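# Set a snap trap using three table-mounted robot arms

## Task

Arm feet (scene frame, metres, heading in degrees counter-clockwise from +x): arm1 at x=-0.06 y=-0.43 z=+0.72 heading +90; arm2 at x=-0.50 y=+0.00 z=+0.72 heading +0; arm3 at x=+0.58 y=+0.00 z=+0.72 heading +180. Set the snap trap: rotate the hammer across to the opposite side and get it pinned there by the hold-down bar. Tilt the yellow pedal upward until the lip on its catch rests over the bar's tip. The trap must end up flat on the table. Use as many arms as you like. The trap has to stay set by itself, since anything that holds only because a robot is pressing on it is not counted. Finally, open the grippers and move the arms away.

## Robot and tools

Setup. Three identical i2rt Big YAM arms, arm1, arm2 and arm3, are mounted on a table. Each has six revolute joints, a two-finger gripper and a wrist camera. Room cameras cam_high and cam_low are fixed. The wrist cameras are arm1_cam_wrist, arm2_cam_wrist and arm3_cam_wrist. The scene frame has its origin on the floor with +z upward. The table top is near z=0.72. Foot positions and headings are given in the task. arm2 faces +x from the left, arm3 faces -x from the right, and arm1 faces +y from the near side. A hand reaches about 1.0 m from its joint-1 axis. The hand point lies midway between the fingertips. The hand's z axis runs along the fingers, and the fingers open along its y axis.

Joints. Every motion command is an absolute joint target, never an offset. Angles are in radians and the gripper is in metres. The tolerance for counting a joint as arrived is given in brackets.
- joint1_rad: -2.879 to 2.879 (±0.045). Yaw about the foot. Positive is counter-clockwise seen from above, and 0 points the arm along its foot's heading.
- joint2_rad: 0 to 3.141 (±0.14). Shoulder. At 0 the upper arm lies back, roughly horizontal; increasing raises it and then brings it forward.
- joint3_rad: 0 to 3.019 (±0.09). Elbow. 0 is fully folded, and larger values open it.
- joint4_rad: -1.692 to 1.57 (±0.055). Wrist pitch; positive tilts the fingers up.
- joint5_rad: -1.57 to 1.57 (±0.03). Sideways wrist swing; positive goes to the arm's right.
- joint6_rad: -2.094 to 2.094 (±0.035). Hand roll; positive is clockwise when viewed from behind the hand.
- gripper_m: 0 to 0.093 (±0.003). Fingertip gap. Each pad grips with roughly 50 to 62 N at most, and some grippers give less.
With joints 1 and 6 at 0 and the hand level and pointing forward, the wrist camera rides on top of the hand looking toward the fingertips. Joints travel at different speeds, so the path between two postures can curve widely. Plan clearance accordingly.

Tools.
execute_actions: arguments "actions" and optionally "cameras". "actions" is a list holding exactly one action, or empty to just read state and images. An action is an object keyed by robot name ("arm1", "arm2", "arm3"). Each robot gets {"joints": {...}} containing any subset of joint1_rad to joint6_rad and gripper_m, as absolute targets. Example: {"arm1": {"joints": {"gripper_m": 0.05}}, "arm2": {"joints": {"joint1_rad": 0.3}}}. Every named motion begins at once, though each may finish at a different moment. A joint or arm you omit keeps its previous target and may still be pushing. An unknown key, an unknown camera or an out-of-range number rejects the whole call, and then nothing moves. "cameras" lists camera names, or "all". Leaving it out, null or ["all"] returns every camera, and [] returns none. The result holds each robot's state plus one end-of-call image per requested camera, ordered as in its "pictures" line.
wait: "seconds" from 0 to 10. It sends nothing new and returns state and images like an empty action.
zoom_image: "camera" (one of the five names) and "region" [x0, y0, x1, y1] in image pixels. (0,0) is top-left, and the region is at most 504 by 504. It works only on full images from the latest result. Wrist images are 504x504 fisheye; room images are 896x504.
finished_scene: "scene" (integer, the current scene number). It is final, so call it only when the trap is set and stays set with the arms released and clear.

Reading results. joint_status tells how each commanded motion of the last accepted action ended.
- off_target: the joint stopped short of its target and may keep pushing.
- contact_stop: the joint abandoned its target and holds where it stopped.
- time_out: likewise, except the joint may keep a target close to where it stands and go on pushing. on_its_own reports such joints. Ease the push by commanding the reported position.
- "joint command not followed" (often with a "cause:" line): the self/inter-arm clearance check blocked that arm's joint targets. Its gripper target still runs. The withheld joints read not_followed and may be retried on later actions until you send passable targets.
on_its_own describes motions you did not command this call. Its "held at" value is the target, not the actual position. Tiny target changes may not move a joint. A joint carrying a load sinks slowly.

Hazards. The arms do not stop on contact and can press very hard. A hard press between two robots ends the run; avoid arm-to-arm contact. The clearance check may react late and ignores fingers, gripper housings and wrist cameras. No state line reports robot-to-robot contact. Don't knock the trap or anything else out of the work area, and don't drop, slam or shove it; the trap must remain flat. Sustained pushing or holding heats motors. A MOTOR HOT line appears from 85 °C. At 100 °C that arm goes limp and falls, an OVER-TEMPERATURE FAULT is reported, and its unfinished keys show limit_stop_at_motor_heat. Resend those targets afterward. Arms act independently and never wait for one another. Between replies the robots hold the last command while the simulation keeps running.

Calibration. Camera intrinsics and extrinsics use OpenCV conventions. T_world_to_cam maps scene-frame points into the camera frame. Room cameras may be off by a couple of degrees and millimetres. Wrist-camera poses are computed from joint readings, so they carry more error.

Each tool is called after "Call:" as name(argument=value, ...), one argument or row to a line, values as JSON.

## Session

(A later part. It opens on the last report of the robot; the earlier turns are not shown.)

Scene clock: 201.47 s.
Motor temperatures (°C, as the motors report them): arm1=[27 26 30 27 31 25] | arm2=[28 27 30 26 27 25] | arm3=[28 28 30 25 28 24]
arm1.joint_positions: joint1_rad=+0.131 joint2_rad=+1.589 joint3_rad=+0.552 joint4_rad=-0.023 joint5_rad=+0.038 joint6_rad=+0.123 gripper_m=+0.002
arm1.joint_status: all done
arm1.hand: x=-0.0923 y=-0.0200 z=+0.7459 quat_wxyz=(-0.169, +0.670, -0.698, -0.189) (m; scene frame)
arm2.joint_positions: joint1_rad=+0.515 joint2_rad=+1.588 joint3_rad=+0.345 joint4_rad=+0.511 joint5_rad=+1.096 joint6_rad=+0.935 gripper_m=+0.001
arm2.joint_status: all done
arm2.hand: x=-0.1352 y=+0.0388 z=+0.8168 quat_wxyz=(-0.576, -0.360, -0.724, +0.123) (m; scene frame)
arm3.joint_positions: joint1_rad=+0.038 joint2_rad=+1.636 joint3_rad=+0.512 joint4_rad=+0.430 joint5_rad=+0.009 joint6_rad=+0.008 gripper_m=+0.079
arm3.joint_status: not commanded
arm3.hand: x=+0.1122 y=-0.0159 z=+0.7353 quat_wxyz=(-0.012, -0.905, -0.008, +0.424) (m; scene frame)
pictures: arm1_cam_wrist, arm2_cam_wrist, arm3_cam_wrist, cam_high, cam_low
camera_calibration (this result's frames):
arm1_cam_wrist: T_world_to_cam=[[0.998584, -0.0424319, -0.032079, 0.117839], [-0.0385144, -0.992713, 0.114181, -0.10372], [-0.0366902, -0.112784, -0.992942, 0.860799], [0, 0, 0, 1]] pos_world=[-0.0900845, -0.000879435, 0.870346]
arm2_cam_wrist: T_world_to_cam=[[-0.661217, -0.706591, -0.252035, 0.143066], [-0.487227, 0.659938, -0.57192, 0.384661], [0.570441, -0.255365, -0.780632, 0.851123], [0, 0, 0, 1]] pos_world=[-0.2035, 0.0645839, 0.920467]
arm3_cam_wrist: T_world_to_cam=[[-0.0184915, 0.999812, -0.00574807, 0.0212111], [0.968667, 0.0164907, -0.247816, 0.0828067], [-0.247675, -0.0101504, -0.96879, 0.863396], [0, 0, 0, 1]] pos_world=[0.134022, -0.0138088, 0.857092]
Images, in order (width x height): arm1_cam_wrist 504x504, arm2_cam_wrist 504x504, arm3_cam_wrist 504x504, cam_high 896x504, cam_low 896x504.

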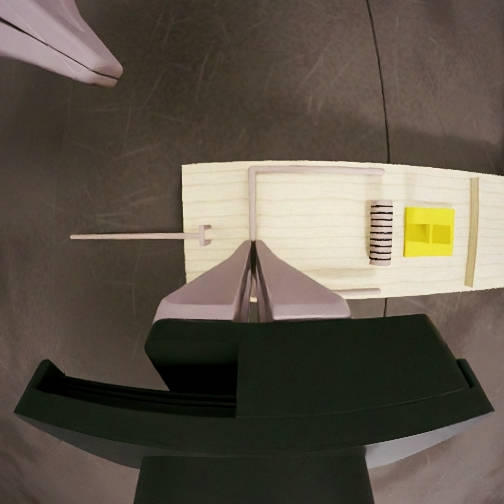

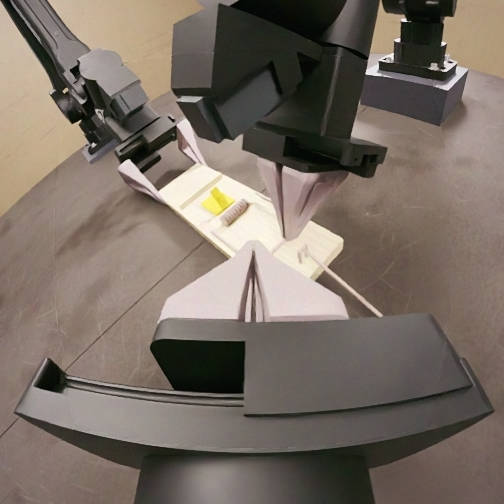

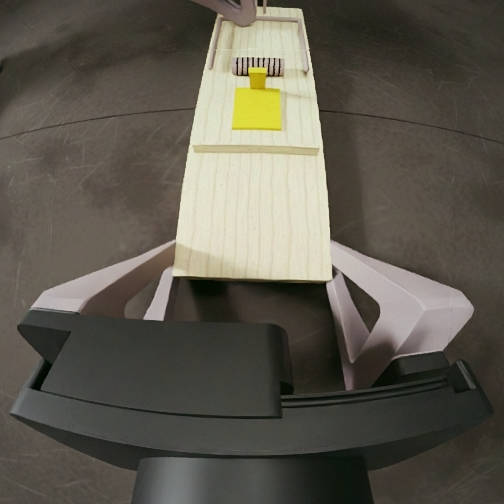

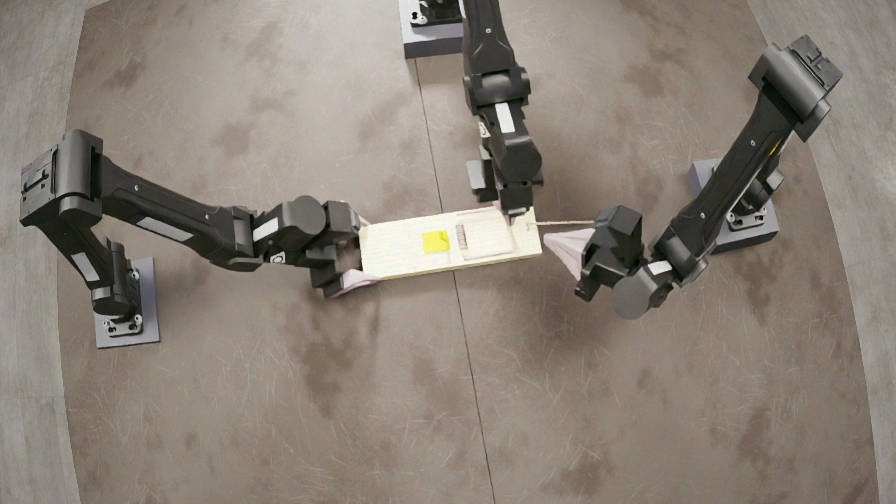

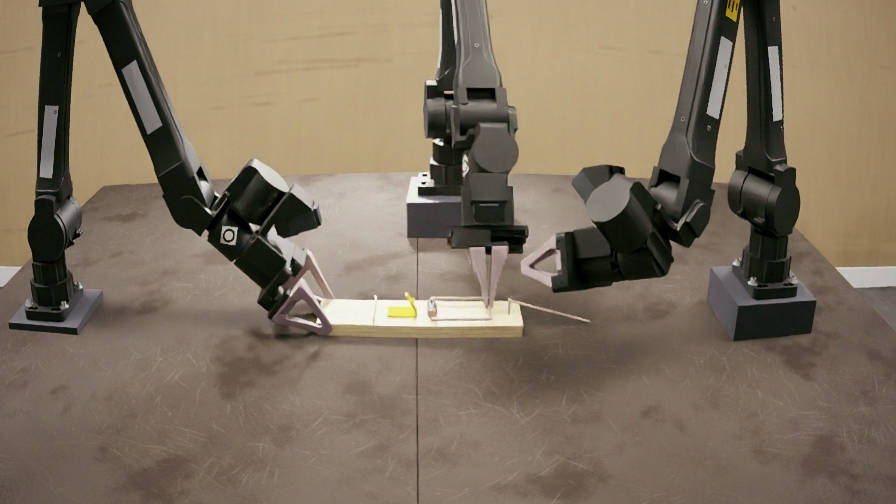

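Call:
execute_actions(
  actions=[
    {"arm2":{"joints":{"joint2_rad":1.875}},"arm1":{"joints":{"joint4_rad":-0.075,"joint3_rad":0.51,"joint2_rad":1.63}}},
  ],
  cameras=["arm1_cam_wrist","cam_low"],
)

Scene clock: 212.37 s.
Motor temperatures (°C, as the motors report them): arm1=[27 26 30 27 30 25] | arm2=[28 27 30 26 27 25] | arm3=[28 28 29 25 28 24]
arm1.joint_positions: joint1_rad=+0.131 joint2_rad=+1.579 joint3_rad=+0.552 joint4_rad=-0.030 joint5_rad=+0.038 joint6_rad=+0.124 gripper_m=+0.002
arm1.joint_status: all done
arm1.hand: x=-0.0922 y=-0.0200 z=+0.7489 quat_wxyz=(-0.169, +0.669, -0.698, -0.190) (m; scene frame)
arm2.joint_positions: joint1_rad=+0.515 joint2_rad=+1.865 joint3_rad=+0.345 joint4_rad=+0.511 joint5_rad=+1.097 joint6_rad=+0.936 gripper_m=+0.001
arm2.joint_status: all done
arm2.hand: x=-0.1663 y=+0.0199 z=+0.7353 quat_wxyz=(-0.510, -0.301, -0.776, +0.216) (m; scene frame)
arm3.joint_positions: joint1_rad=+0.038 joint2_rad=+1.636 joint3_rad=+0.512 joint4_rad=+0.430 joint5_rad=+0.009 joint6_rad=+0.008 gripper_m=+0.079
arm3.joint_status: not commanded
arm3.hand: x=+0.1122 y=-0.0159 z=+0.7353 quat_wxyz=(-0.012, -0.905, -0.008, +0.424) (m; scene frame)
pictures: arm1_cam_wrist, cam_low
camera_calibration (this result's frames):
arm1_cam_wrist: T_world_to_cam=[[0.998534, -0.043039, -0.0328183, 0.11845], [-0.0391325, -0.992985, 0.11158, -0.102099], [-0.0373903, -0.110132, -0.993213, 0.863968], [0, 0, 0, 1]] pos_world=[-0.0899674, -0.00113383, 0.873384]
Images, in order (width x height): arm1_cam_wrist 504x504, cam_low 896x504.

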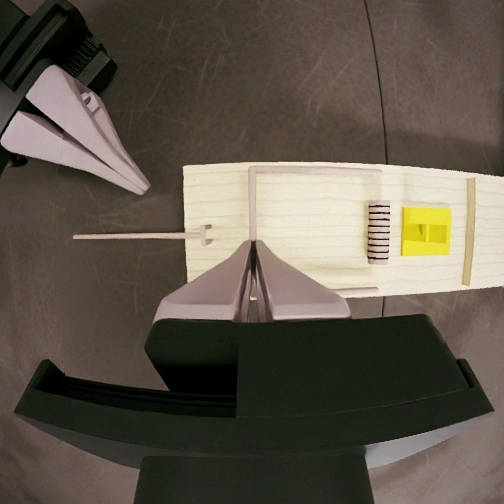

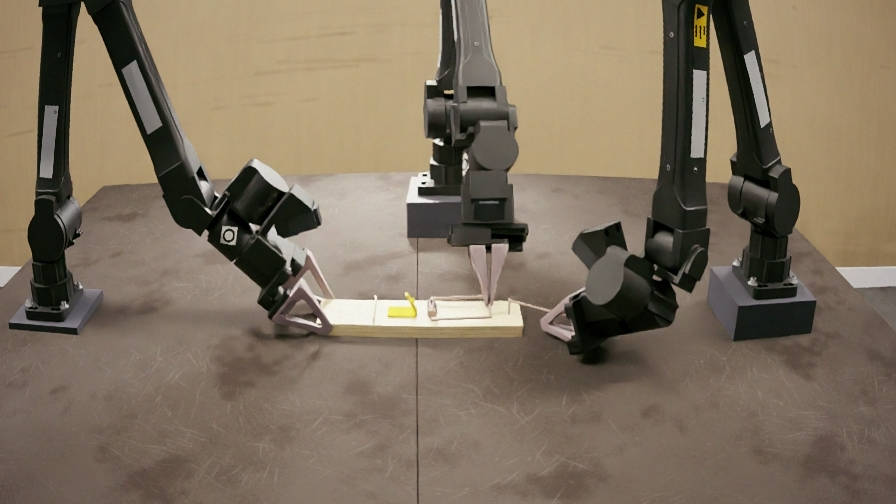

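Didn't slide, but the finger leans away; try the flip.

Call:
execute_actions(
  actions=[
    {"arm2":{"joints":{"joint1_rad":0.37}},"arm1":{"joints":{"joint4_rad":-0.05,"joint3_rad":0.53,"joint2_rad":1.66}}},
  ],
  cameras=["arm1_cam_wrist"],
)

Call:
execute_actions(
  actions=[
    {"arm2":{"joints":{"joint2_rad":1.715,"joint3_rad":0.34}}},
  ],
  cameras=["cam_low"],
)

Call:
execute_actions(
  actions=[
    {"arm2":{"joints":{"joint1_rad":0.345,"joint3_rad":0.40}}},
  ],
  cameras=["arm1_cam_wrist","cam_low"],
)

Scene clock: 222.60 s.
Motor temperatures (°C, as the motors report them): arm1=[27 26 29 27 30 25] | arm2=[28 27 30 26 27 25] | arm3=[28 28 29 25 29 24]
arm1.joint_positions: joint1_rad=+0.131 joint2_rad=+1.588 joint3_rad=+0.552 joint4_rad=-0.025 joint5_rad=+0.038 joint6_rad=+0.124 gripper_m=+0.002
arm1.joint_status: all done
arm1.hand: x=-0.0922 y=-0.0202 z=+0.7462 quat_wxyz=(-0.169, +0.670, -0.698, -0.189) (m; scene frame)
arm2.joint_positions: joint1_rad=+0.373 joint2_rad=+1.865 joint3_rad=+0.345 joint4_rad=+0.511 joint5_rad=+1.097 joint6_rad=+0.936 gripper_m=+0.001
arm2.joint_status: all done
arm2.hand: x=-0.1668 y=-0.0276 z=+0.7356 quat_wxyz=(-0.494, -0.356, -0.752, +0.252) (m; scene frame)
arm3.joint_positions: joint1_rad=+0.038 joint2_rad=+1.636 joint3_rad=+0.512 joint4_rad=+0.430 joint5_rad=+0.009 joint6_rad=+0.008 gripper_m=+0.079
arm3.joint_status: not commanded
arm3.hand: x=+0.1122 y=-0.0159 z=+0.7353 quat_wxyz=(-0.012, -0.905, -0.008, +0.424) (m; scene frame)
pictures: arm1_cam_wrist
camera_calibration (this result's frames):
arm1_cam_wrist: T_world_to_cam=[[0.998545, -0.0431044, -0.0323994, 0.118048], [-0.0391317, -0.992642, 0.114585, -0.104242], [-0.0371002, -0.11315, -0.992885, 0.860956], [0, 0, 0, 1]] pos_world=[-0.0900139, -0.000968979, 0.8706]
Images, in order (width x height): arm1_cam_wrist 504x504.

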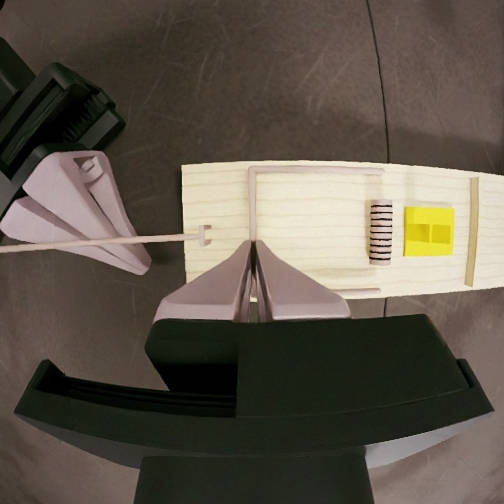

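Scene clock: 223.43 s.
Motor temperatures (°C, as the motors report them): arm1=[27 26 29 27 30 25] | arm2=[28 27 30 26 27 25] | arm3=[28 28 29 25 29 24]
arm1.joint_positions: joint1_rad=+0.131 joint2_rad=+1.588 joint3_rad=+0.552 joint4_rad=-0.025 joint5_rad=+0.038 joint6_rad=+0.124 gripper_m=+0.002
arm1.joint_status: not commanded
arm1.hand: x=-0.0922 y=-0.0202 z=+0.7462 quat_wxyz=(-0.168, +0.669, -0.698, -0.189) (m; scene frame)
arm2.joint_positions: joint1_rad=+0.373 joint2_rad=+1.710 joint3_rad=+0.341 joint4_rad=+0.511 joint5_rad=+1.097 joint6_rad=+0.936 gripper_m=+0.001
arm2.joint_status: all done
arm2.hand: x=-0.1475 y=-0.0194 z=+0.7793 quat_wxyz=(-0.535, -0.386, -0.723, +0.205) (m; scene frame)
arm3.joint_positions: joint1_rad=+0.038 joint2_rad=+1.636 joint3_rad=+0.512 joint4_rad=+0.430 joint5_rad=+0.009 joint6_rad=+0.008 gripper_m=+0.079
arm3.joint_status: not commanded
arm3.hand: x=+0.1122 y=-0.0159 z=+0.7353 quat_wxyz=(-0.012, -0.905, -0.008, +0.424) (m; scene frame)
pictures: cam_low
Images, in order (width x height): cam_low 896x504.

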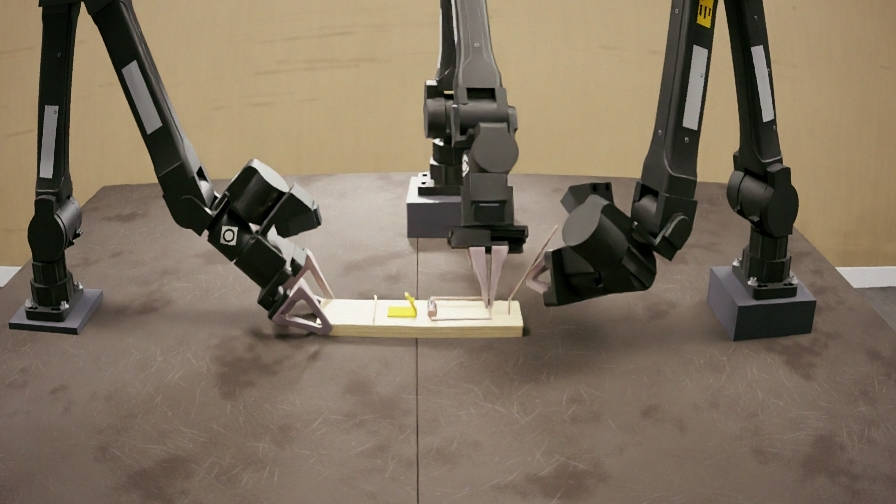

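Scene clock: 224.13 s.
Motor temperatures (°C, as the motors report them): arm1=[27 26 29 27 30 25] | arm2=[28 27 30 26 27 25] | arm3=[28 28 29 25 29 24]
arm1.joint_positions: joint1_rad=+0.131 joint2_rad=+1.588 joint3_rad=+0.552 joint4_rad=-0.025 joint5_rad=+0.038 joint6_rad=+0.124 gripper_m=+0.002
arm1.joint_status: not commanded
arm1.hand: x=-0.0922 y=-0.0202 z=+0.7462 quat_wxyz=(-0.168, +0.669, -0.698, -0.189) (m; scene frame)
arm2.joint_positions: joint1_rad=+0.352 joint2_rad=+1.710 joint3_rad=+0.390 joint4_rad=+0.511 joint5_rad=+1.097 joint6_rad=+0.936 gripper_m=+0.001
arm2.joint_status: all done
arm2.hand: x=-0.1258 y=-0.0178 z=+0.7883 quat_wxyz=(-0.545, -0.403, -0.709, +0.195) (m; scene frame)
arm3.joint_positions: joint1_rad=+0.038 joint2_rad=+1.636 joint3_rad=+0.512 joint4_rad=+0.430 joint5_rad=+0.009 joint6_rad=+0.008 gripper_m=+0.079
arm3.joint_status: not commanded
arm3.hand: x=+0.1122 y=-0.0159 z=+0.7353 quat_wxyz=(-0.012, -0.905, -0.008, +0.424) (m; scene frame)
pictures: arm1_cam_wrist, cam_low
camera_calibration (this result's frames):
arm1_cam_wrist: T_world_to_cam=[[0.998525, -0.0434367, -0.0325857, 0.118178], [-0.0394404, -0.992629, 0.114599, -0.10428], [-0.0373233, -0.113145, -0.992877, 0.86093], [0, 0, 0, 1]] pos_world=[-0.0899842, -0.00096888, 0.870599]
Images, in order (width x height): arm1_cam_wrist 504x504, cam_low 896x504.

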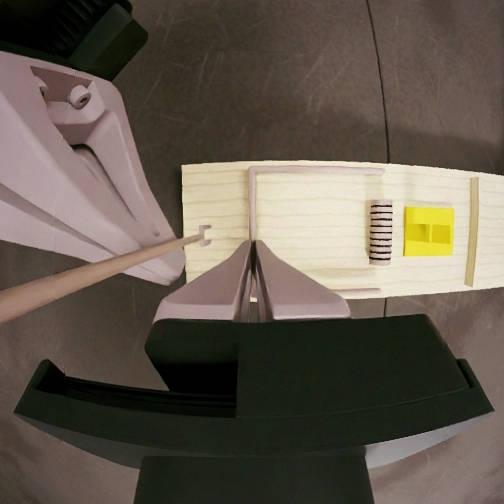

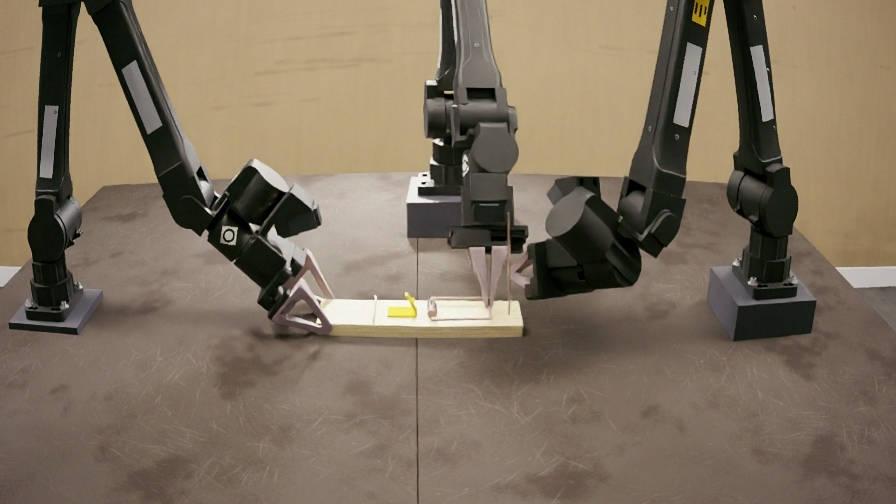

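Call:
execute_actions(
  actions=[
    {"arm2":{"joints":{"joint3_rad":0.425}}},
  ],
  cameras=["arm1_cam_wrist","cam_low"],
)

Scene clock: 230.80 s.
Motor temperatures (°C, as the motors report them): arm1=[27 26 29 27 30 25] | arm2=[28 27 30 26 27 25] | arm3=[28 28 29 25 29 24]
arm1.joint_positions: joint1_rad=+0.131 joint2_rad=+1.588 joint3_rad=+0.552 joint4_rad=-0.025 joint5_rad=+0.038 joint6_rad=+0.125 gripper_m=+0.002
arm1.joint_status: not commanded
arm1.hand: x=-0.0922 y=-0.0202 z=+0.7462 quat_wxyz=(-0.168, +0.669, -0.699, -0.189) (m; scene frame)
arm2.joint_positions: joint1_rad=+0.352 joint2_rad=+1.710 joint3_rad=+0.397 joint4_rad=+0.511 joint5_rad=+1.100 joint6_rad=+0.936 gripper_m=+0.001
arm2.joint_status: all done
arm2.hand: x=-0.1228 y=-0.0170 z=+0.7901 quat_wxyz=(-0.548, -0.405, -0.706, +0.193) (m; scene frame)
arm3.joint_positions: joint1_rad=+0.038 joint2_rad=+1.636 joint3_rad=+0.512 joint4_rad=+0.430 joint5_rad=+0.009 joint6_rad=+0.008 gripper_m=+0.079
arm3.joint_status: not commanded
arm3.hand: x=+0.1122 y=-0.0159 z=+0.7353 quat_wxyz=(-0.012, -0.905, -0.008, +0.424) (m; scene frame)
pictures: arm1_cam_wrist, cam_low
camera_calibration (this result's frames):
arm1_cam_wrist: T_world_to_cam=[[0.998483, -0.0441012, -0.0329582, 0.118439], [-0.0400577, -0.992601, 0.114627, -0.104358], [-0.0377695, -0.113133, -0.992862, 0.860877], [0, 0, 0, 1]] pos_world=[-0.089925, -0.000968712, 0.870598]
Images, in order (width x height): arm1_cam_wrist 504x504, cam_low 896x504.

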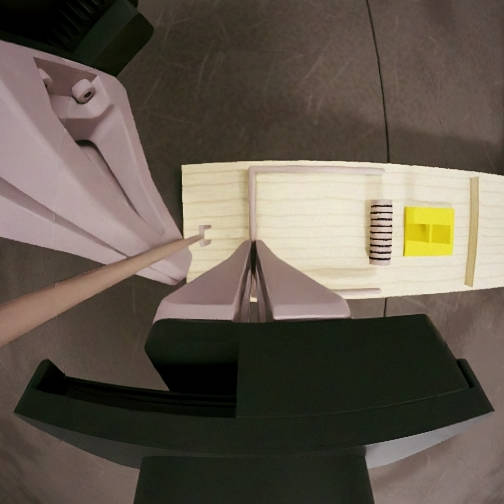

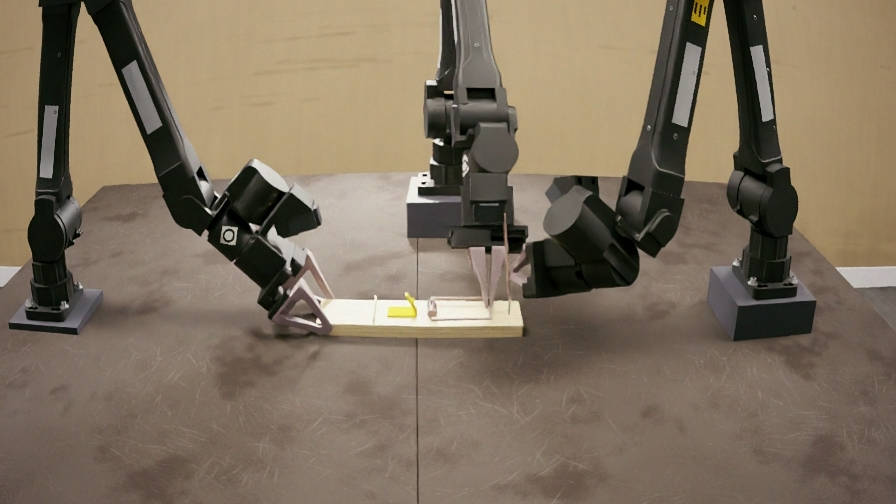

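Call:
execute_actions(
  actions=[
    {"arm2":{"joints":{"joint3_rad":0.40}},"arm1":{"joints":{"joint2_rad":1.68,"joint3_rad":0.42,"joint4_rad":0.27}}},
  ],
  cameras=["arm1_cam_wrist","cam_low"],
)

Scene clock: 244.97 s.
Motor temperatures (°C, as the motors report them): arm1=[27 26 29 27 30 25] | arm2=[28 27 30 26 27 25] | arm3=[28 28 29 25 29 24]
arm1.joint_positions: joint1_rad=+0.131 joint2_rad=+1.608 joint3_rad=+0.443 joint4_rad=+0.283 joint5_rad=+0.038 joint6_rad=+0.126 gripper_m=+0.002
arm1.joint_status: all done
arm1.hand: x=-0.0922 y=-0.0204 z=+0.7468 quat_wxyz=(-0.221, +0.649, -0.682, -0.256) (m; scene frame)
arm2.joint_positions: joint1_rad=+0.352 joint2_rad=+1.710 joint3_rad=+0.397 joint4_rad=+0.511 joint5_rad=+1.100 joint6_rad=+0.936 gripper_m=+0.001
arm2.joint_status: all done
arm2.hand: x=-0.1228 y=-0.0170 z=+0.7901 quat_wxyz=(-0.548, -0.405, -0.706, +0.193) (m; scene frame)
arm3.joint_positions: joint1_rad=+0.038 joint2_rad=+1.636 joint3_rad=+0.512 joint4_rad=+0.430 joint5_rad=+0.009 joint6_rad=+0.008 gripper_m=+0.079
arm3.joint_status: not commanded
arm3.hand: x=+0.1122 y=-0.0159 z=+0.7353 quat_wxyz=(-0.012, -0.905, -0.008, +0.424) (m; scene frame)
pictures: arm1_cam_wrist, cam_low
camera_calibration (this result's frames):
arm1_cam_wrist: T_world_to_cam=[[0.997566, -0.0389406, -0.0578355, 0.137015], [-0.0424933, -0.997201, -0.061526, 0.0265455], [-0.0552778, 0.0638339, -0.996428, 0.866108], [0, 0, 0, 1]] pos_world=[-0.087677, -0.0234804, 0.872572]
Images, in order (width x height): arm1_cam_wrist 504x504, cam_low 896x504.

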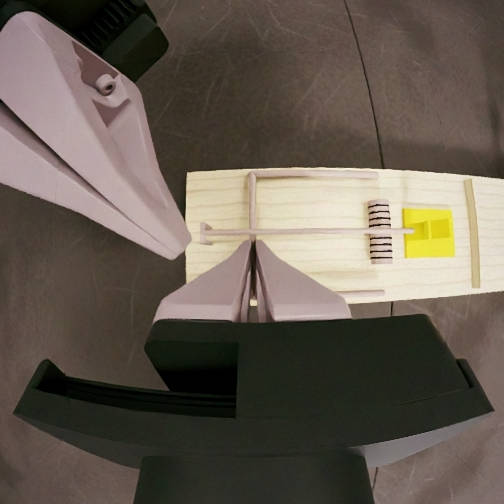

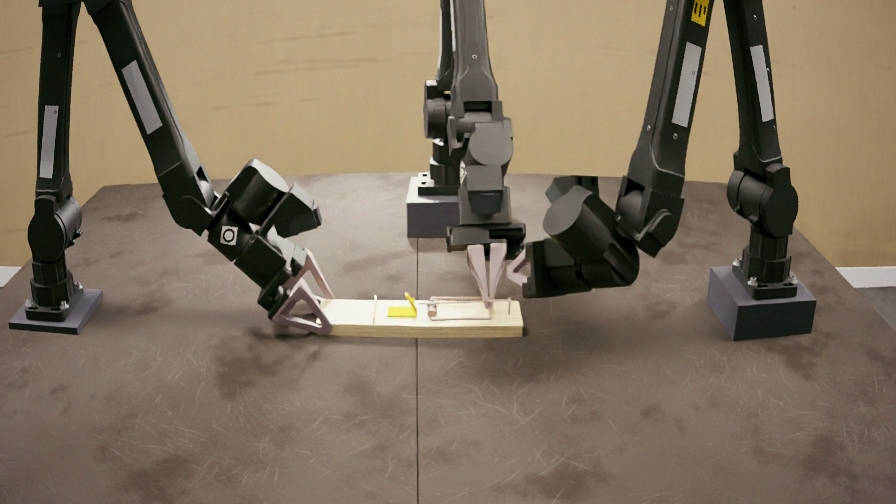

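Bar is over. Now arm3.

Call:
execute_actions(
  actions=[
    {"arm2":{"joints":{"joint1_rad":0.6,"joint2_rad":1.5,"joint3_rad":0.25}},"arm3":{"joints":{"gripper_m":0.093}}},
  ],
  cameras=[],
)

Call:
execute_actions(
  actions=[
    {"arm3":{"joints":{"joint2_rad":1.54,"joint3_rad":0.56}}},
  ],
  cameras=[],
)

Call:
execute_actions(
  actions=[
    {"arm3":{"joints":{"gripper_m":0,"joint1_rad":0.015,"joint2_rad":1.655,"joint3_rad":0.75,"joint4_rad":0.26,"joint5_rad":0,"joint6_rad":0}}},
  ],
  cameras=[],
)

Call:
execute_actions(
  actions=[
    {"arm3":{"joints":{"joint2_rad":1.69,"joint3_rad":0.96,"joint4_rad":-0.18}}},
  ],
  cameras=["arm3_cam_wrist","cam_low"],
)

Call:
execute_actions(
  actions=[
    {"arm3":{"joints":{"joint2_rad":1.745,"joint3_rad":1.03,"joint4_rad":-0.2}}},
  ],
  cameras=["arm3_cam_wrist","cam_low"],
)

Call:
zoom_image(
  camera="cam_low",
  region=[370,265,540,345],
)

Scene clock: 262.10 s.
Motor temperatures (°C, as the motors report them): arm1=[27 26 29 27 30 25] | arm2=[28 27 30 26 27 25] | arm3=[28 28 29 25 29 24]
arm1.joint_positions: joint1_rad=+0.131 joint2_rad=+1.610 joint3_rad=+0.443 joint4_rad=+0.288 joint5_rad=+0.037 joint6_rad=+0.128 gripper_m=+0.002
arm1.joint_status: not commanded
arm1.hand: x=-0.0925 y=-0.0199 z=+0.7467 quat_wxyz=(-0.221, +0.648, -0.682, -0.257) (m; scene frame)
arm2.joint_positions: joint1_rad=+0.597 joint2_rad=+1.500 joint3_rad=+0.248 joint4_rad=+0.511 joint5_rad=+1.100 joint6_rad=+0.936 gripper_m=+0.001
arm2.joint_status: all done
arm2.hand: x=-0.1704 y=+0.0460 z=+0.8204 quat_wxyz=(-0.579, -0.329, -0.739, +0.104) (m; scene frame)
arm3.joint_positions: joint1_rad=+0.038 joint2_rad=+1.635 joint3_rad=+0.512 joint4_rad=+0.430 joint5_rad=-0.015 joint6_rad=-0.001 gripper_m=+0.093
arm3.joint_status: all done
arm3.hand: x=+0.1122 y=-0.0203 z=+0.7359 quat_wxyz=(-0.022, -0.905, -0.018, +0.425) (m; scene frame)
pictures: none
No camera images: the call's "cameras" was empty. Leave "cameras" out to get every camera's image.

Scene clock: 262.90 s.
Motor temperatures (°C, as the motors report them): arm1=[27 26 29 27 30 25] | arm2=[28 27 30 26 27 25] | arm3=[28 28 29 25 29 24]
arm1.joint_positions: joint1_rad=+0.131 joint2_rad=+1.610 joint3_rad=+0.443 joint4_rad=+0.288 joint5_rad=+0.037 joint6_rad=+0.128 gripper_m=+0.002
arm1.joint_status: not commanded
arm1.hand: x=-0.0925 y=-0.0199 z=+0.7467 quat_wxyz=(-0.221, +0.648, -0.682, -0.257) (m; scene frame)
arm2.joint_positions: joint1_rad=+0.597 joint2_rad=+1.500 joint3_rad=+0.248 joint4_rad=+0.511 joint5_rad=+1.100 joint6_rad=+0.936 gripper_m=+0.001
arm2.joint_status: not commanded
arm2.hand: x=-0.1704 y=+0.0460 z=+0.8204 quat_wxyz=(-0.579, -0.329, -0.739, +0.104) (m; scene frame)
arm3.joint_positions: joint1_rad=+0.038 joint2_rad=+1.541 joint3_rad=+0.523 joint4_rad=+0.430 joint5_rad=-0.015 joint6_rad=-0.001 gripper_m=+0.093
arm3.joint_status: all done
arm3.hand: x=+0.0967 y=-0.0202 z=+0.7833 quat_wxyz=(-0.022, -0.881, -0.018, +0.472) (m; scene frame)
pictures: none
No camera images: the call's "cameras" was empty. Leave "cameras" out to get every camera's image.

Scene clock: 263.90 s.
Motor temperatures (°C, as the motors report them): arm1=[27 26 29 27 30 25] | arm2=[28 27 30 26 27 25] | arm3=[28 28 30 25 29 24]
arm1.joint_positions: joint1_rad=+0.132 joint2_rad=+1.611 joint3_rad=+0.443 joint4_rad=+0.290 joint5_rad=+0.036 joint6_rad=+0.129 gripper_m=+0.002
arm1.joint_status: not commanded
arm1.hand: x=-0.0929 y=-0.0195 z=+0.7468 quat_wxyz=(-0.221, +0.648, -0.682, -0.259) (m; scene frame)
arm2.joint_positions: joint1_rad=+0.597 joint2_rad=+1.500 joint3_rad=+0.248 joint4_rad=+0.511 joint5_rad=+1.100 joint6_rad=+0.936 gripper_m=+0.001
arm2.joint_status: not commanded
arm2.hand: x=-0.1704 y=+0.0460 z=+0.8204 quat_wxyz=(-0.579, -0.329, -0.739, +0.104) (m; scene frame)
arm3.joint_positions: joint1_rad=+0.028 joint2_rad=+1.667 joint3_rad=+0.712 joint4_rad=+0.269 joint5_rad=-0.002 joint6_rad=-0.001 gripper_m=+0.001
arm3.joint_status: all done
arm3.hand: x=+0.0434 y=-0.0149 z=+0.7668 quat_wxyz=(-0.014, -0.903, -0.011, +0.428) (m; scene frame)
pictures: none
No camera images: the call's "cameras" was empty. Leave "cameras" out to get every camera's image.

Scene clock: 265.10 s.
Motor temperatures (°C, as the motors report them): arm1=[27 26 29 27 30 25] | arm2=[28 27 30 26 27 25] | arm3=[28 28 30 25 29 24]
arm1.joint_positions: joint1_rad=+0.132 joint2_rad=+1.611 joint3_rad=+0.443 joint4_rad=+0.290 joint5_rad=+0.036 joint6_rad=+0.129 gripper_m=+0.002
arm1.joint_status: not commanded
arm1.hand: x=-0.0929 y=-0.0195 z=+0.7468 quat_wxyz=(-0.221, +0.648, -0.682, -0.259) (m; scene frame)
arm2.joint_positions: joint1_rad=+0.597 joint2_rad=+1.500 joint3_rad=+0.248 joint4_rad=+0.511 joint5_rad=+1.100 joint6_rad=+0.936 gripper_m=+0.001
arm2.joint_status: not commanded
arm2.hand: x=-0.1704 y=+0.0460 z=+0.8204 quat_wxyz=(-0.579, -0.329, -0.739, +0.104) (m; scene frame)
arm3.joint_positions: joint1_rad=+0.028 joint2_rad=+1.696 joint3_rad=+0.930 joint4_rad=-0.171 joint5_rad=-0.002 joint6_rad=-0.001 gripper_m=+0.001
arm3.joint_status: all done
arm3.hand: x=+0.0231 y=-0.0155 z=+0.7678 quat_wxyz=(-0.012, -0.950, -0.012, +0.311) (m; scene frame)
pictures: arm3_cam_wrist, cam_low
camera_calibration (this result's frames):
arm3_cam_wrist: T_world_to_cam=[[-0.0259117, 0.999652, -0.00502104, 0.0189537], [0.99964, 0.0258756, -0.00711249, -0.00827184], [-0.00698009, -0.00520353, -0.999962, 0.891272], [0, 0, 0, 1]] pos_world=[0.0149811, -0.0140953, 0.891274]
Images, in order (width x height): arm3_cam_wrist 504x504, cam_low 896x504.

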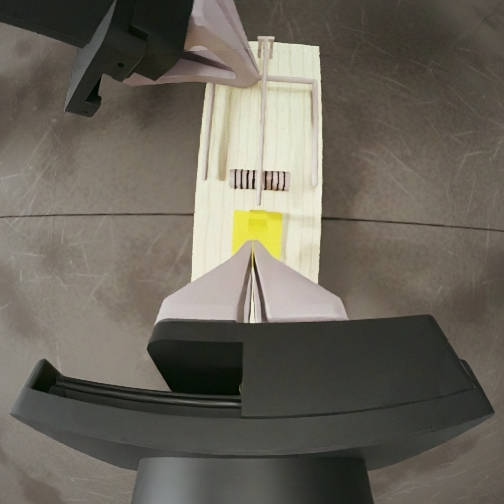

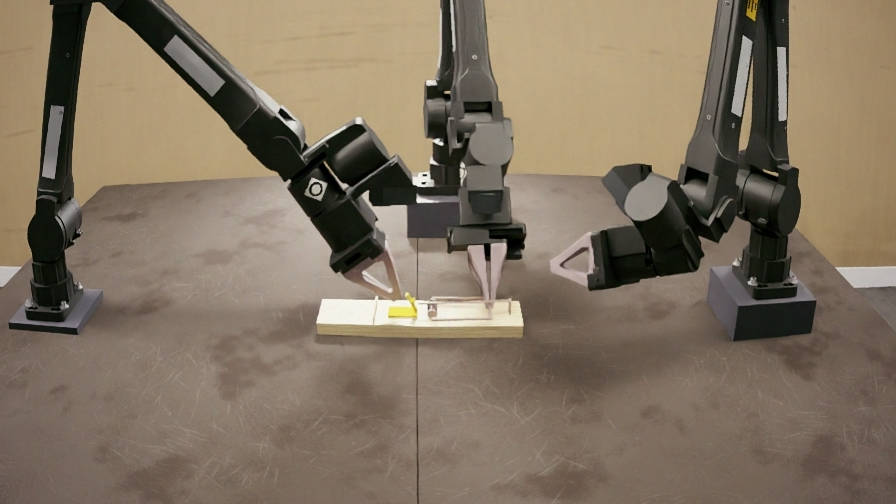

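Scene clock: 265.80 s.
Motor temperatures (°C, as the motors report them): arm1=[27 26 29 27 30 25] | arm2=[28 27 30 26 27 25] | arm3=[28 28 30 25 29 24]
arm1.joint_positions: joint1_rad=+0.135 joint2_rad=+1.613 joint3_rad=+0.443 joint4_rad=+0.295 joint5_rad=+0.031 joint6_rad=+0.133 gripper_m=+0.002
arm1.joint_status: not commanded
arm1.hand: x=-0.0953 y=-0.0191 z=+0.7469 quat_wxyz=(-0.219, +0.648, -0.681, -0.262) (m; scene frame)
arm2.joint_positions: joint1_rad=+0.597 joint2_rad=+1.500 joint3_rad=+0.248 joint4_rad=+0.511 joint5_rad=+1.100 joint6_rad=+0.936 gripper_m=+0.001
arm2.joint_status: not commanded
arm2.hand: x=-0.1704 y=+0.0460 z=+0.8204 quat_wxyz=(-0.579, -0.329, -0.739, +0.104) (m; scene frame)
arm3.joint_positions: joint1_rad=+0.028 joint2_rad=+1.742 joint3_rad=+0.974 joint4_rad=-0.194 joint5_rad=-0.001 joint6_rad=-0.001 gripper_m=+0.001
arm3.joint_status: all done
arm3.hand: x=+0.0116 y=-0.0155 z=+0.7584 quat_wxyz=(-0.012, -0.954, -0.012, +0.300) (m; scene frame)
pictures: arm3_cam_wrist, cam_low
camera_calibration (this result's frames):
arm3_cam_wrist: T_world_to_cam=[[-0.0251152, 0.999677, -0.00401356, 0.0178959], [0.99954, 0.0251797, 0.0169295, -0.0151046], [0.0170251, -0.00358652, -0.999849, 0.881361], [0, 0, 0, 1]] pos_world=[0.000541884, -0.0143488, 0.881555]
Images, in order (width x height): arm3_cam_wrist 504x504, cam_low 896x504.

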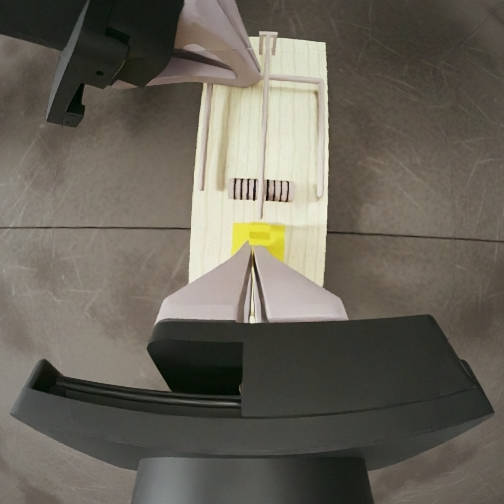

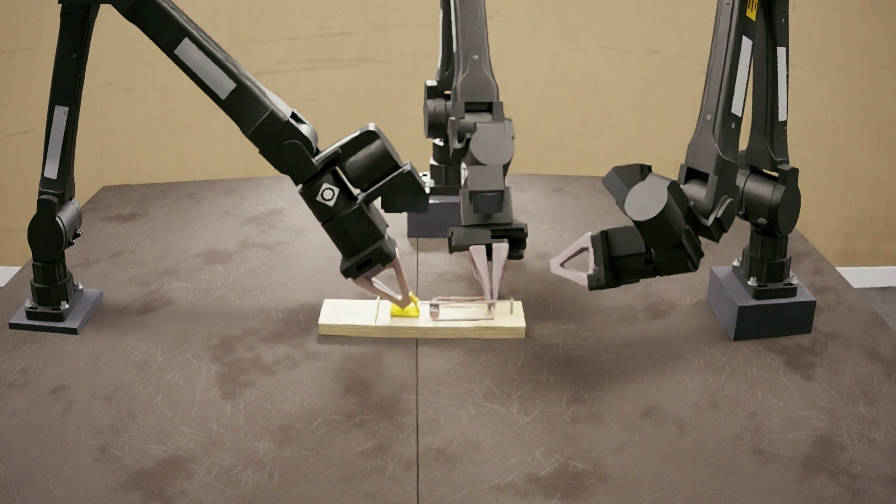

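Region (370, 265, 540, 345) of cam_low's 896x504 image, scaled by 2.965, with more detail than that image has; it fills the top 237 rows of this view, and the rest is white.

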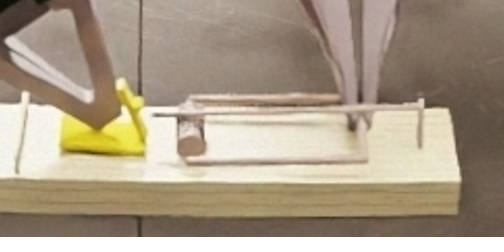

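Too low, pushed the base. Raise while advancing.

Call:
execute_actions(
  actions=[
    {"arm3":{"joints":{"joint2_rad":1.735,"joint3_rad":1.055}}},
  ],
  cameras=["arm3_cam_wrist","cam_low"],
)

Call:
zoom_image(
  camera="cam_low",
  region=[370,265,540,345],
)

Scene clock: 272.83 s.
Motor temperatures (°C, as the motors report them): arm1=[27 26 29 27 30 25] | arm2=[28 27 30 26 27 25] | arm3=[28 28 31 25 29 24]
arm1.joint_positions: joint1_rad=+0.137 joint2_rad=+1.613 joint3_rad=+0.443 joint4_rad=+0.297 joint5_rad=+0.029 joint6_rad=+0.134 gripper_m=+0.002
arm1.joint_status: not commanded
arm1.hand: x=-0.0962 y=-0.0190 z=+0.7469 quat_wxyz=(-0.219, +0.648, -0.680, -0.263) (m; scene frame)
arm2.joint_positions: joint1_rad=+0.597 joint2_rad=+1.500 joint3_rad=+0.248 joint4_rad=+0.511 joint5_rad=+1.100 joint6_rad=+0.936 gripper_m=+0.001
arm2.joint_status: not commanded
arm2.hand: x=-0.1704 y=+0.0460 z=+0.8204 quat_wxyz=(-0.579, -0.329, -0.739, +0.104) (m; scene frame)
arm3.joint_positions: joint1_rad=+0.028 joint2_rad=+1.742 joint3_rad=+0.995 joint4_rad=-0.197 joint5_rad=+0.000 joint6_rad=-0.001 gripper_m=+0.001
arm3.joint_status: all done
arm3.hand: x=+0.0024 y=-0.0154 z=+0.7668 quat_wxyz=(-0.012, -0.951, -0.012, +0.308) (m; scene frame)
pictures: arm3_cam_wrist, cam_low
camera_calibration (this result's frames):
arm3_cam_wrist: T_world_to_cam=[[-0.0243145, 0.999697, -0.0037681, 0.0173587], [0.999704, 0.0243109, -0.000989044, 0.00767483], [-0.000897138, -0.00379103, -0.999992, 0.890149], [0, 0, 0, 1]] pos_world=[-0.00645191, -0.0141654, 0.890215]
Images, in order (width x height): arm3_cam_wrist 504x504, cam_low 896x504.

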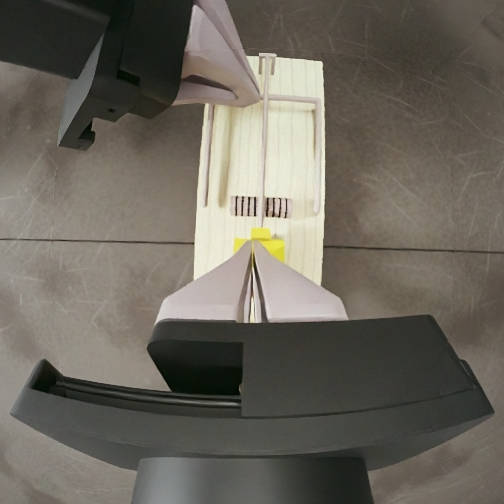

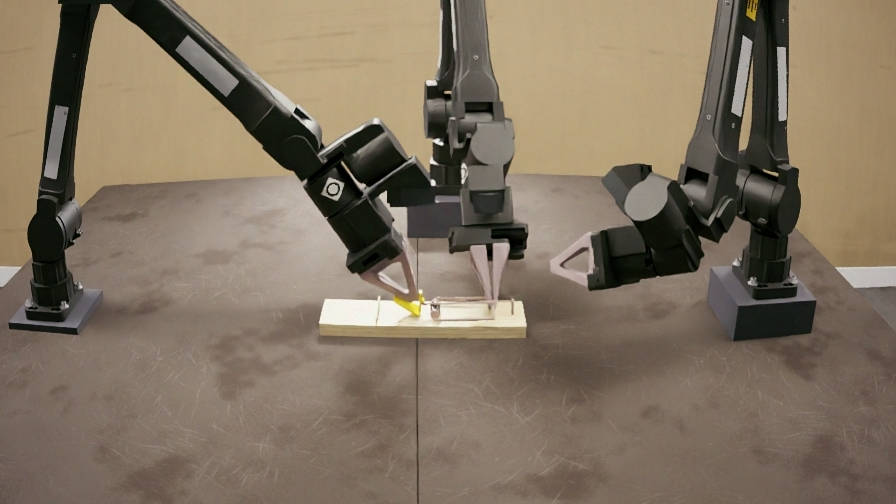

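Region (370, 265, 540, 345) of cam_low's 896x504 image, scaled by 2.965, with more detail than that image has; it fills the top 237 rows of this view, and the rest is white.

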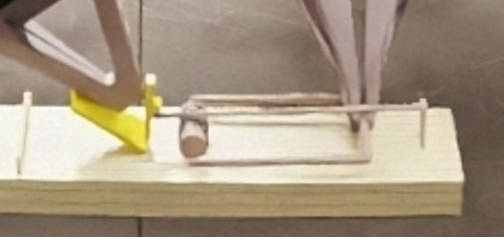

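Lip is over the tip. Ease arm1 up.

Call:
execute_actions(
  actions=[
    {"arm1":{"joints":{"joint2_rad":1.6}}},
  ],
  cameras=["cam_low"],
)

Call:
zoom_image(
  camera="cam_low",
  region=[370,265,540,345],
)

Call:
execute_actions(
  actions=[
    {"arm1":{"joints":{"gripper_m":0.012}}},
  ],
  cameras=["cam_low"],
)

Call:
zoom_image(
  camera="cam_low",
  region=[370,265,540,345],
)

Scene clock: 280.17 s.
Motor temperatures (°C, as the motors report them): arm1=[27 26 29 27 30 25] | arm2=[28 27 30 26 27 25] | arm3=[28 28 32 25 29 24]
arm1.joint_positions: joint1_rad=+0.142 joint2_rad=+1.588 joint3_rad=+0.439 joint4_rad=+0.291 joint5_rad=+0.025 joint6_rad=+0.136 gripper_m=+0.002
arm1.joint_status: all done
arm1.hand: x=-0.0991 y=-0.0183 z=+0.7547 quat_wxyz=(-0.221, +0.648, -0.677, -0.271) (m; scene frame)
arm2.joint_positions: joint1_rad=+0.597 joint2_rad=+1.500 joint3_rad=+0.248 joint4_rad=+0.511 joint5_rad=+1.100 joint6_rad=+0.936 gripper_m=+0.001
arm2.joint_status: not commanded
arm2.hand: x=-0.1704 y=+0.0460 z=+0.8204 quat_wxyz=(-0.579, -0.329, -0.739, +0.104) (m; scene frame)
arm3.joint_positions: joint1_rad=+0.028 joint2_rad=+1.742 joint3_rad=+1.000 joint4_rad=-0.197 joint5_rad=+0.000 joint6_rad=-0.001 gripper_m=+0.001
arm3.joint_status: not commanded
arm3.hand: x=+0.0003 y=-0.0154 z=+0.7688 quat_wxyz=(-0.012, -0.950, -0.012, +0.311) (m; scene frame)
pictures: cam_low
Images, in order (width x height): cam_low 896x504.

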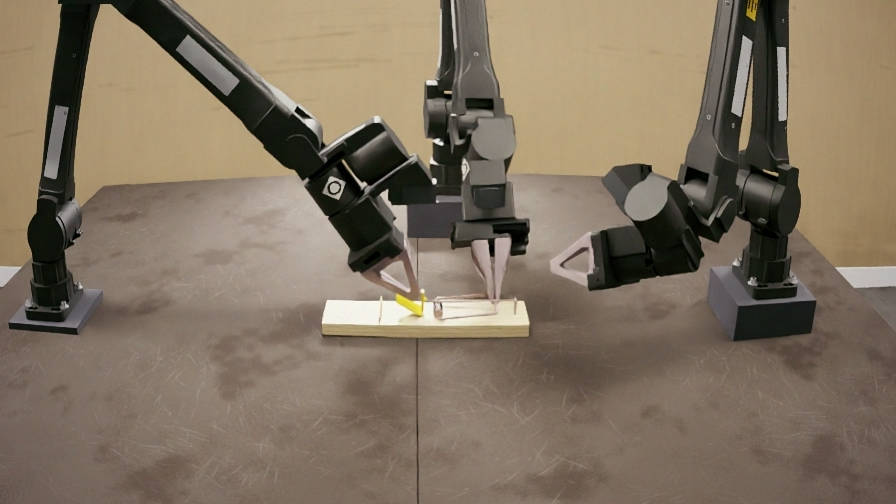

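Region (370, 265, 540, 345) of cam_low's 896x504 image, scaled by 2.965, with more detail than that image has; it fills the top 237 rows of this view, and the rest is white.

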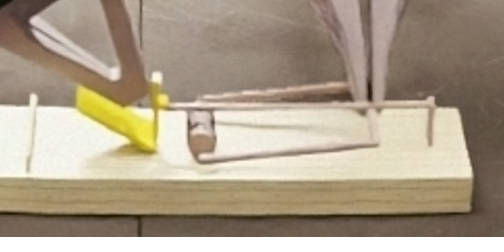

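Scene clock: 280.63 s.
Motor temperatures (°C, as the motors report them): arm1=[27 26 29 27 30 25] | arm2=[28 27 30 26 27 25] | arm3=[28 28 32 25 29 24]
arm1.joint_positions: joint1_rad=+0.146 joint2_rad=+1.588 joint3_rad=+0.438 joint4_rad=+0.289 joint5_rad=+0.022 joint6_rad=+0.136 gripper_m=+0.012
arm1.joint_status: all done
arm1.hand: x=-0.1011 y=-0.0198 z=+0.7538 quat_wxyz=(-0.218, +0.650, -0.676, -0.271) (m; scene frame)
arm2.joint_positions: joint1_rad=+0.597 joint2_rad=+1.500 joint3_rad=+0.248 joint4_rad=+0.511 joint5_rad=+1.100 joint6_rad=+0.936 gripper_m=+0.001
arm2.joint_status: not commanded
arm2.hand: x=-0.1704 y=+0.0460 z=+0.8204 quat_wxyz=(-0.579, -0.329, -0.739, +0.104) (m; scene frame)
arm3.joint_positions: joint1_rad=+0.028 joint2_rad=+1.742 joint3_rad=+1.000 joint4_rad=-0.197 joint5_rad=+0.000 joint6_rad=-0.001 gripper_m=+0.001
arm3.joint_status: not commanded
arm3.hand: x=+0.0003 y=-0.0154 z=+0.7688 quat_wxyz=(-0.012, -0.950, -0.012, +0.311) (m; scene frame)
pictures: cam_low
Images, in order (width x height): cam_low 896x504.

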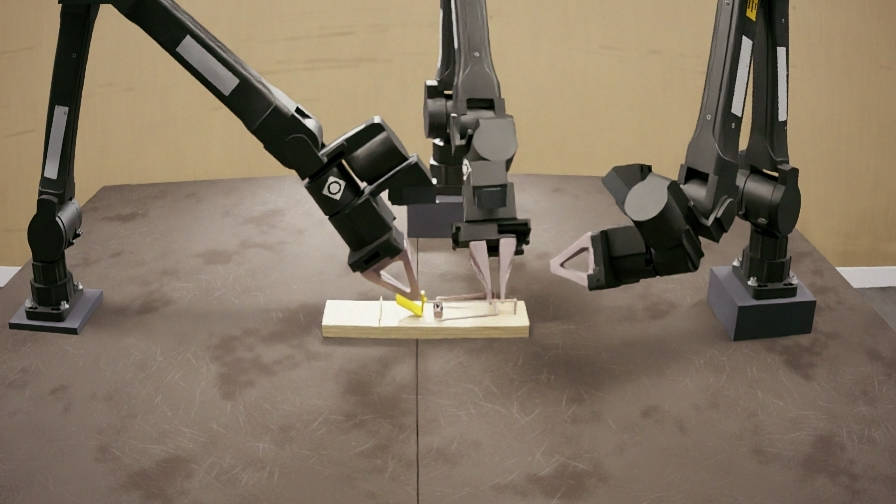

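Region (370, 265, 540, 345) of cam_low's 896x504 image, scaled by 2.965, with more detail than that image has; it fills the top 237 rows of this view, and the rest is white.

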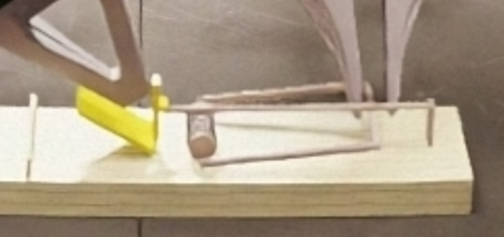

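Call:
execute_actions(
  actions=[
    {"arm1":{"joints":{"joint2_rad":1.5,"joint3_rad":0.38}}},
  ],
  cameras=[],
)

Call:
execute_actions(
  actions=[
    {"arm1":{"joints":{"joint2_rad":1.3}},"arm3":{"joints":{"joint2_rad":1.66,"joint3_rad":1.0}}},
  ],
  cameras=[],
)

Call:
execute_actions(
  actions=[
    {"arm1":{"joints":{"joint2_rad":0.9}},"arm2":{"joints":{"joint2_rad":1.1}},"arm3":{"joints":{"joint2_rad":1.1,"joint3_rad":0.75}}},
  ],
  cameras=["cam_low"],
)

Scene clock: 290.07 s.
Motor temperatures (°C, as the motors report them): arm1=[27 26 29 27 29 25] | arm2=[28 27 30 26 27 25] | arm3=[28 28 32 25 28 24]
arm1.joint_positions: joint1_rad=+0.147 joint2_rad=+1.506 joint3_rad=+0.384 joint4_rad=+0.279 joint5_rad=+0.022 joint6_rad=+0.136 gripper_m=+0.012
arm1.joint_status: all done
arm1.hand: x=-0.0992 y=-0.0376 z=+0.7664 quat_wxyz=(-0.223, +0.648, -0.673, -0.278) (m; scene frame)
arm2.joint_positions: joint1_rad=+0.597 joint2_rad=+1.500 joint3_rad=+0.248 joint4_rad=+0.511 joint5_rad=+1.100 joint6_rad=+0.936 gripper_m=+0.001
arm2.joint_status: not commanded
arm2.hand: x=-0.1704 y=+0.0460 z=+0.8204 quat_wxyz=(-0.579, -0.329, -0.739, +0.104) (m; scene frame)
arm3.joint_positions: joint1_rad=+0.028 joint2_rad=+1.742 joint3_rad=+1.000 joint4_rad=-0.197 joint5_rad=+0.000 joint6_rad=-0.001 gripper_m=+0.001
arm3.joint_status: not commanded
arm3.hand: x=+0.0003 y=-0.0154 z=+0.7688 quat_wxyz=(-0.012, -0.950, -0.012, +0.311) (m; scene frame)
pictures: none
No camera images: the call's "cameras" was empty. Leave "cameras" out to get every camera's image.

Scene clock: 290.97 s.
Motor temperatures (°C, as the motors report them): arm1=[27 26 29 27 29 25] | arm2=[28 27 30 26 27 25] | arm3=[28 28 32 25 28 24]
arm1.joint_positions: joint1_rad=+0.147 joint2_rad=+1.294 joint3_rad=+0.384 joint4_rad=+0.276 joint5_rad=+0.022 joint6_rad=+0.136 gripper_m=+0.012
arm1.joint_status: all done
arm1.hand: x=-0.1007 y=-0.0159 z=+0.8473 quat_wxyz=(-0.282, +0.617, -0.644, -0.353) (m; scene frame)
arm2.joint_positions: joint1_rad=+0.597 joint2_rad=+1.500 joint3_rad=+0.248 joint4_rad=+0.511 joint5_rad=+1.100 joint6_rad=+0.936 gripper_m=+0.001
arm2.joint_status: not commanded
arm2.hand: x=-0.1704 y=+0.0460 z=+0.8204 quat_wxyz=(-0.579, -0.329, -0.739, +0.104) (m; scene frame)
arm3.joint_positions: joint1_rad=+0.028 joint2_rad=+1.661 joint3_rad=+0.999 joint4_rad=-0.197 joint5_rad=+0.000 joint6_rad=-0.001 gripper_m=+0.001
arm3.joint_status: all done
arm3.hand: x=-0.0052 y=-0.0149 z=+0.8138 quat_wxyz=(-0.012, -0.937, -0.011, +0.348) (m; scene frame)
pictures: none
No camera images: the call's "cameras" was empty. Leave "cameras" out to get every camera's image.

Scene clock: 292.37 s.
Motor temperatures (°C, as the motors report them): arm1=[27 26 29 27 29 25] | arm2=[28 27 30 26 27 25] | arm3=[28 28 32 25 28 24]
arm1.joint_positions: joint1_rad=+0.147 joint2_rad=+0.896 joint3_rad=+0.384 joint4_rad=+0.275 joint5_rad=+0.022 joint6_rad=+0.136 gripper_m=+0.012
arm1.joint_status: all done
arm1.hand: x=-0.0983 y=-0.0217 z=+1.0049 quat_wxyz=(-0.384, +0.541, -0.570, -0.485) (m; scene frame)
arm2.joint_positions: joint1_rad=+0.597 joint2_rad=+1.101 joint3_rad=+0.248 joint4_rad=+0.511 joint5_rad=+1.100 joint6_rad=+0.936 gripper_m=+0.001
arm2.joint_status: all done
arm2.hand: x=-0.1609 y=+0.0531 z=+0.9328 quat_wxyz=(-0.649, -0.406, -0.642, -0.037) (m; scene frame)
arm3.joint_positions: joint1_rad=+0.028 joint2_rad=+1.097 joint3_rad=+0.744 joint4_rad=-0.199 joint5_rad=+0.000 joint6_rad=-0.001 gripper_m=+0.001
arm3.joint_status: all done
arm3.hand: x=+0.1029 y=-0.0095 z=+0.9709 quat_wxyz=(-0.013, -0.873, -0.009, +0.488) (m; scene frame)
pictures: cam_low
Images, in order (width x height): cam_low 896x504.

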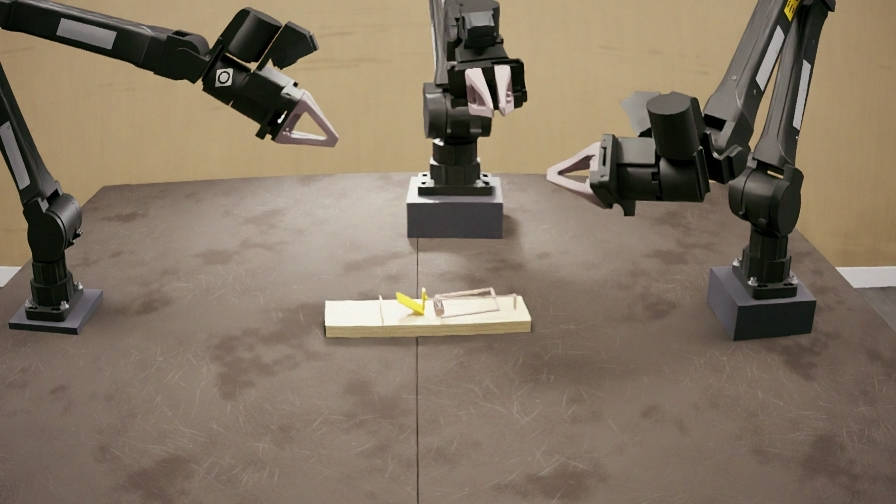

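Call:
finished_scene(
  scene=2,
)

The scene is finished: the task was done.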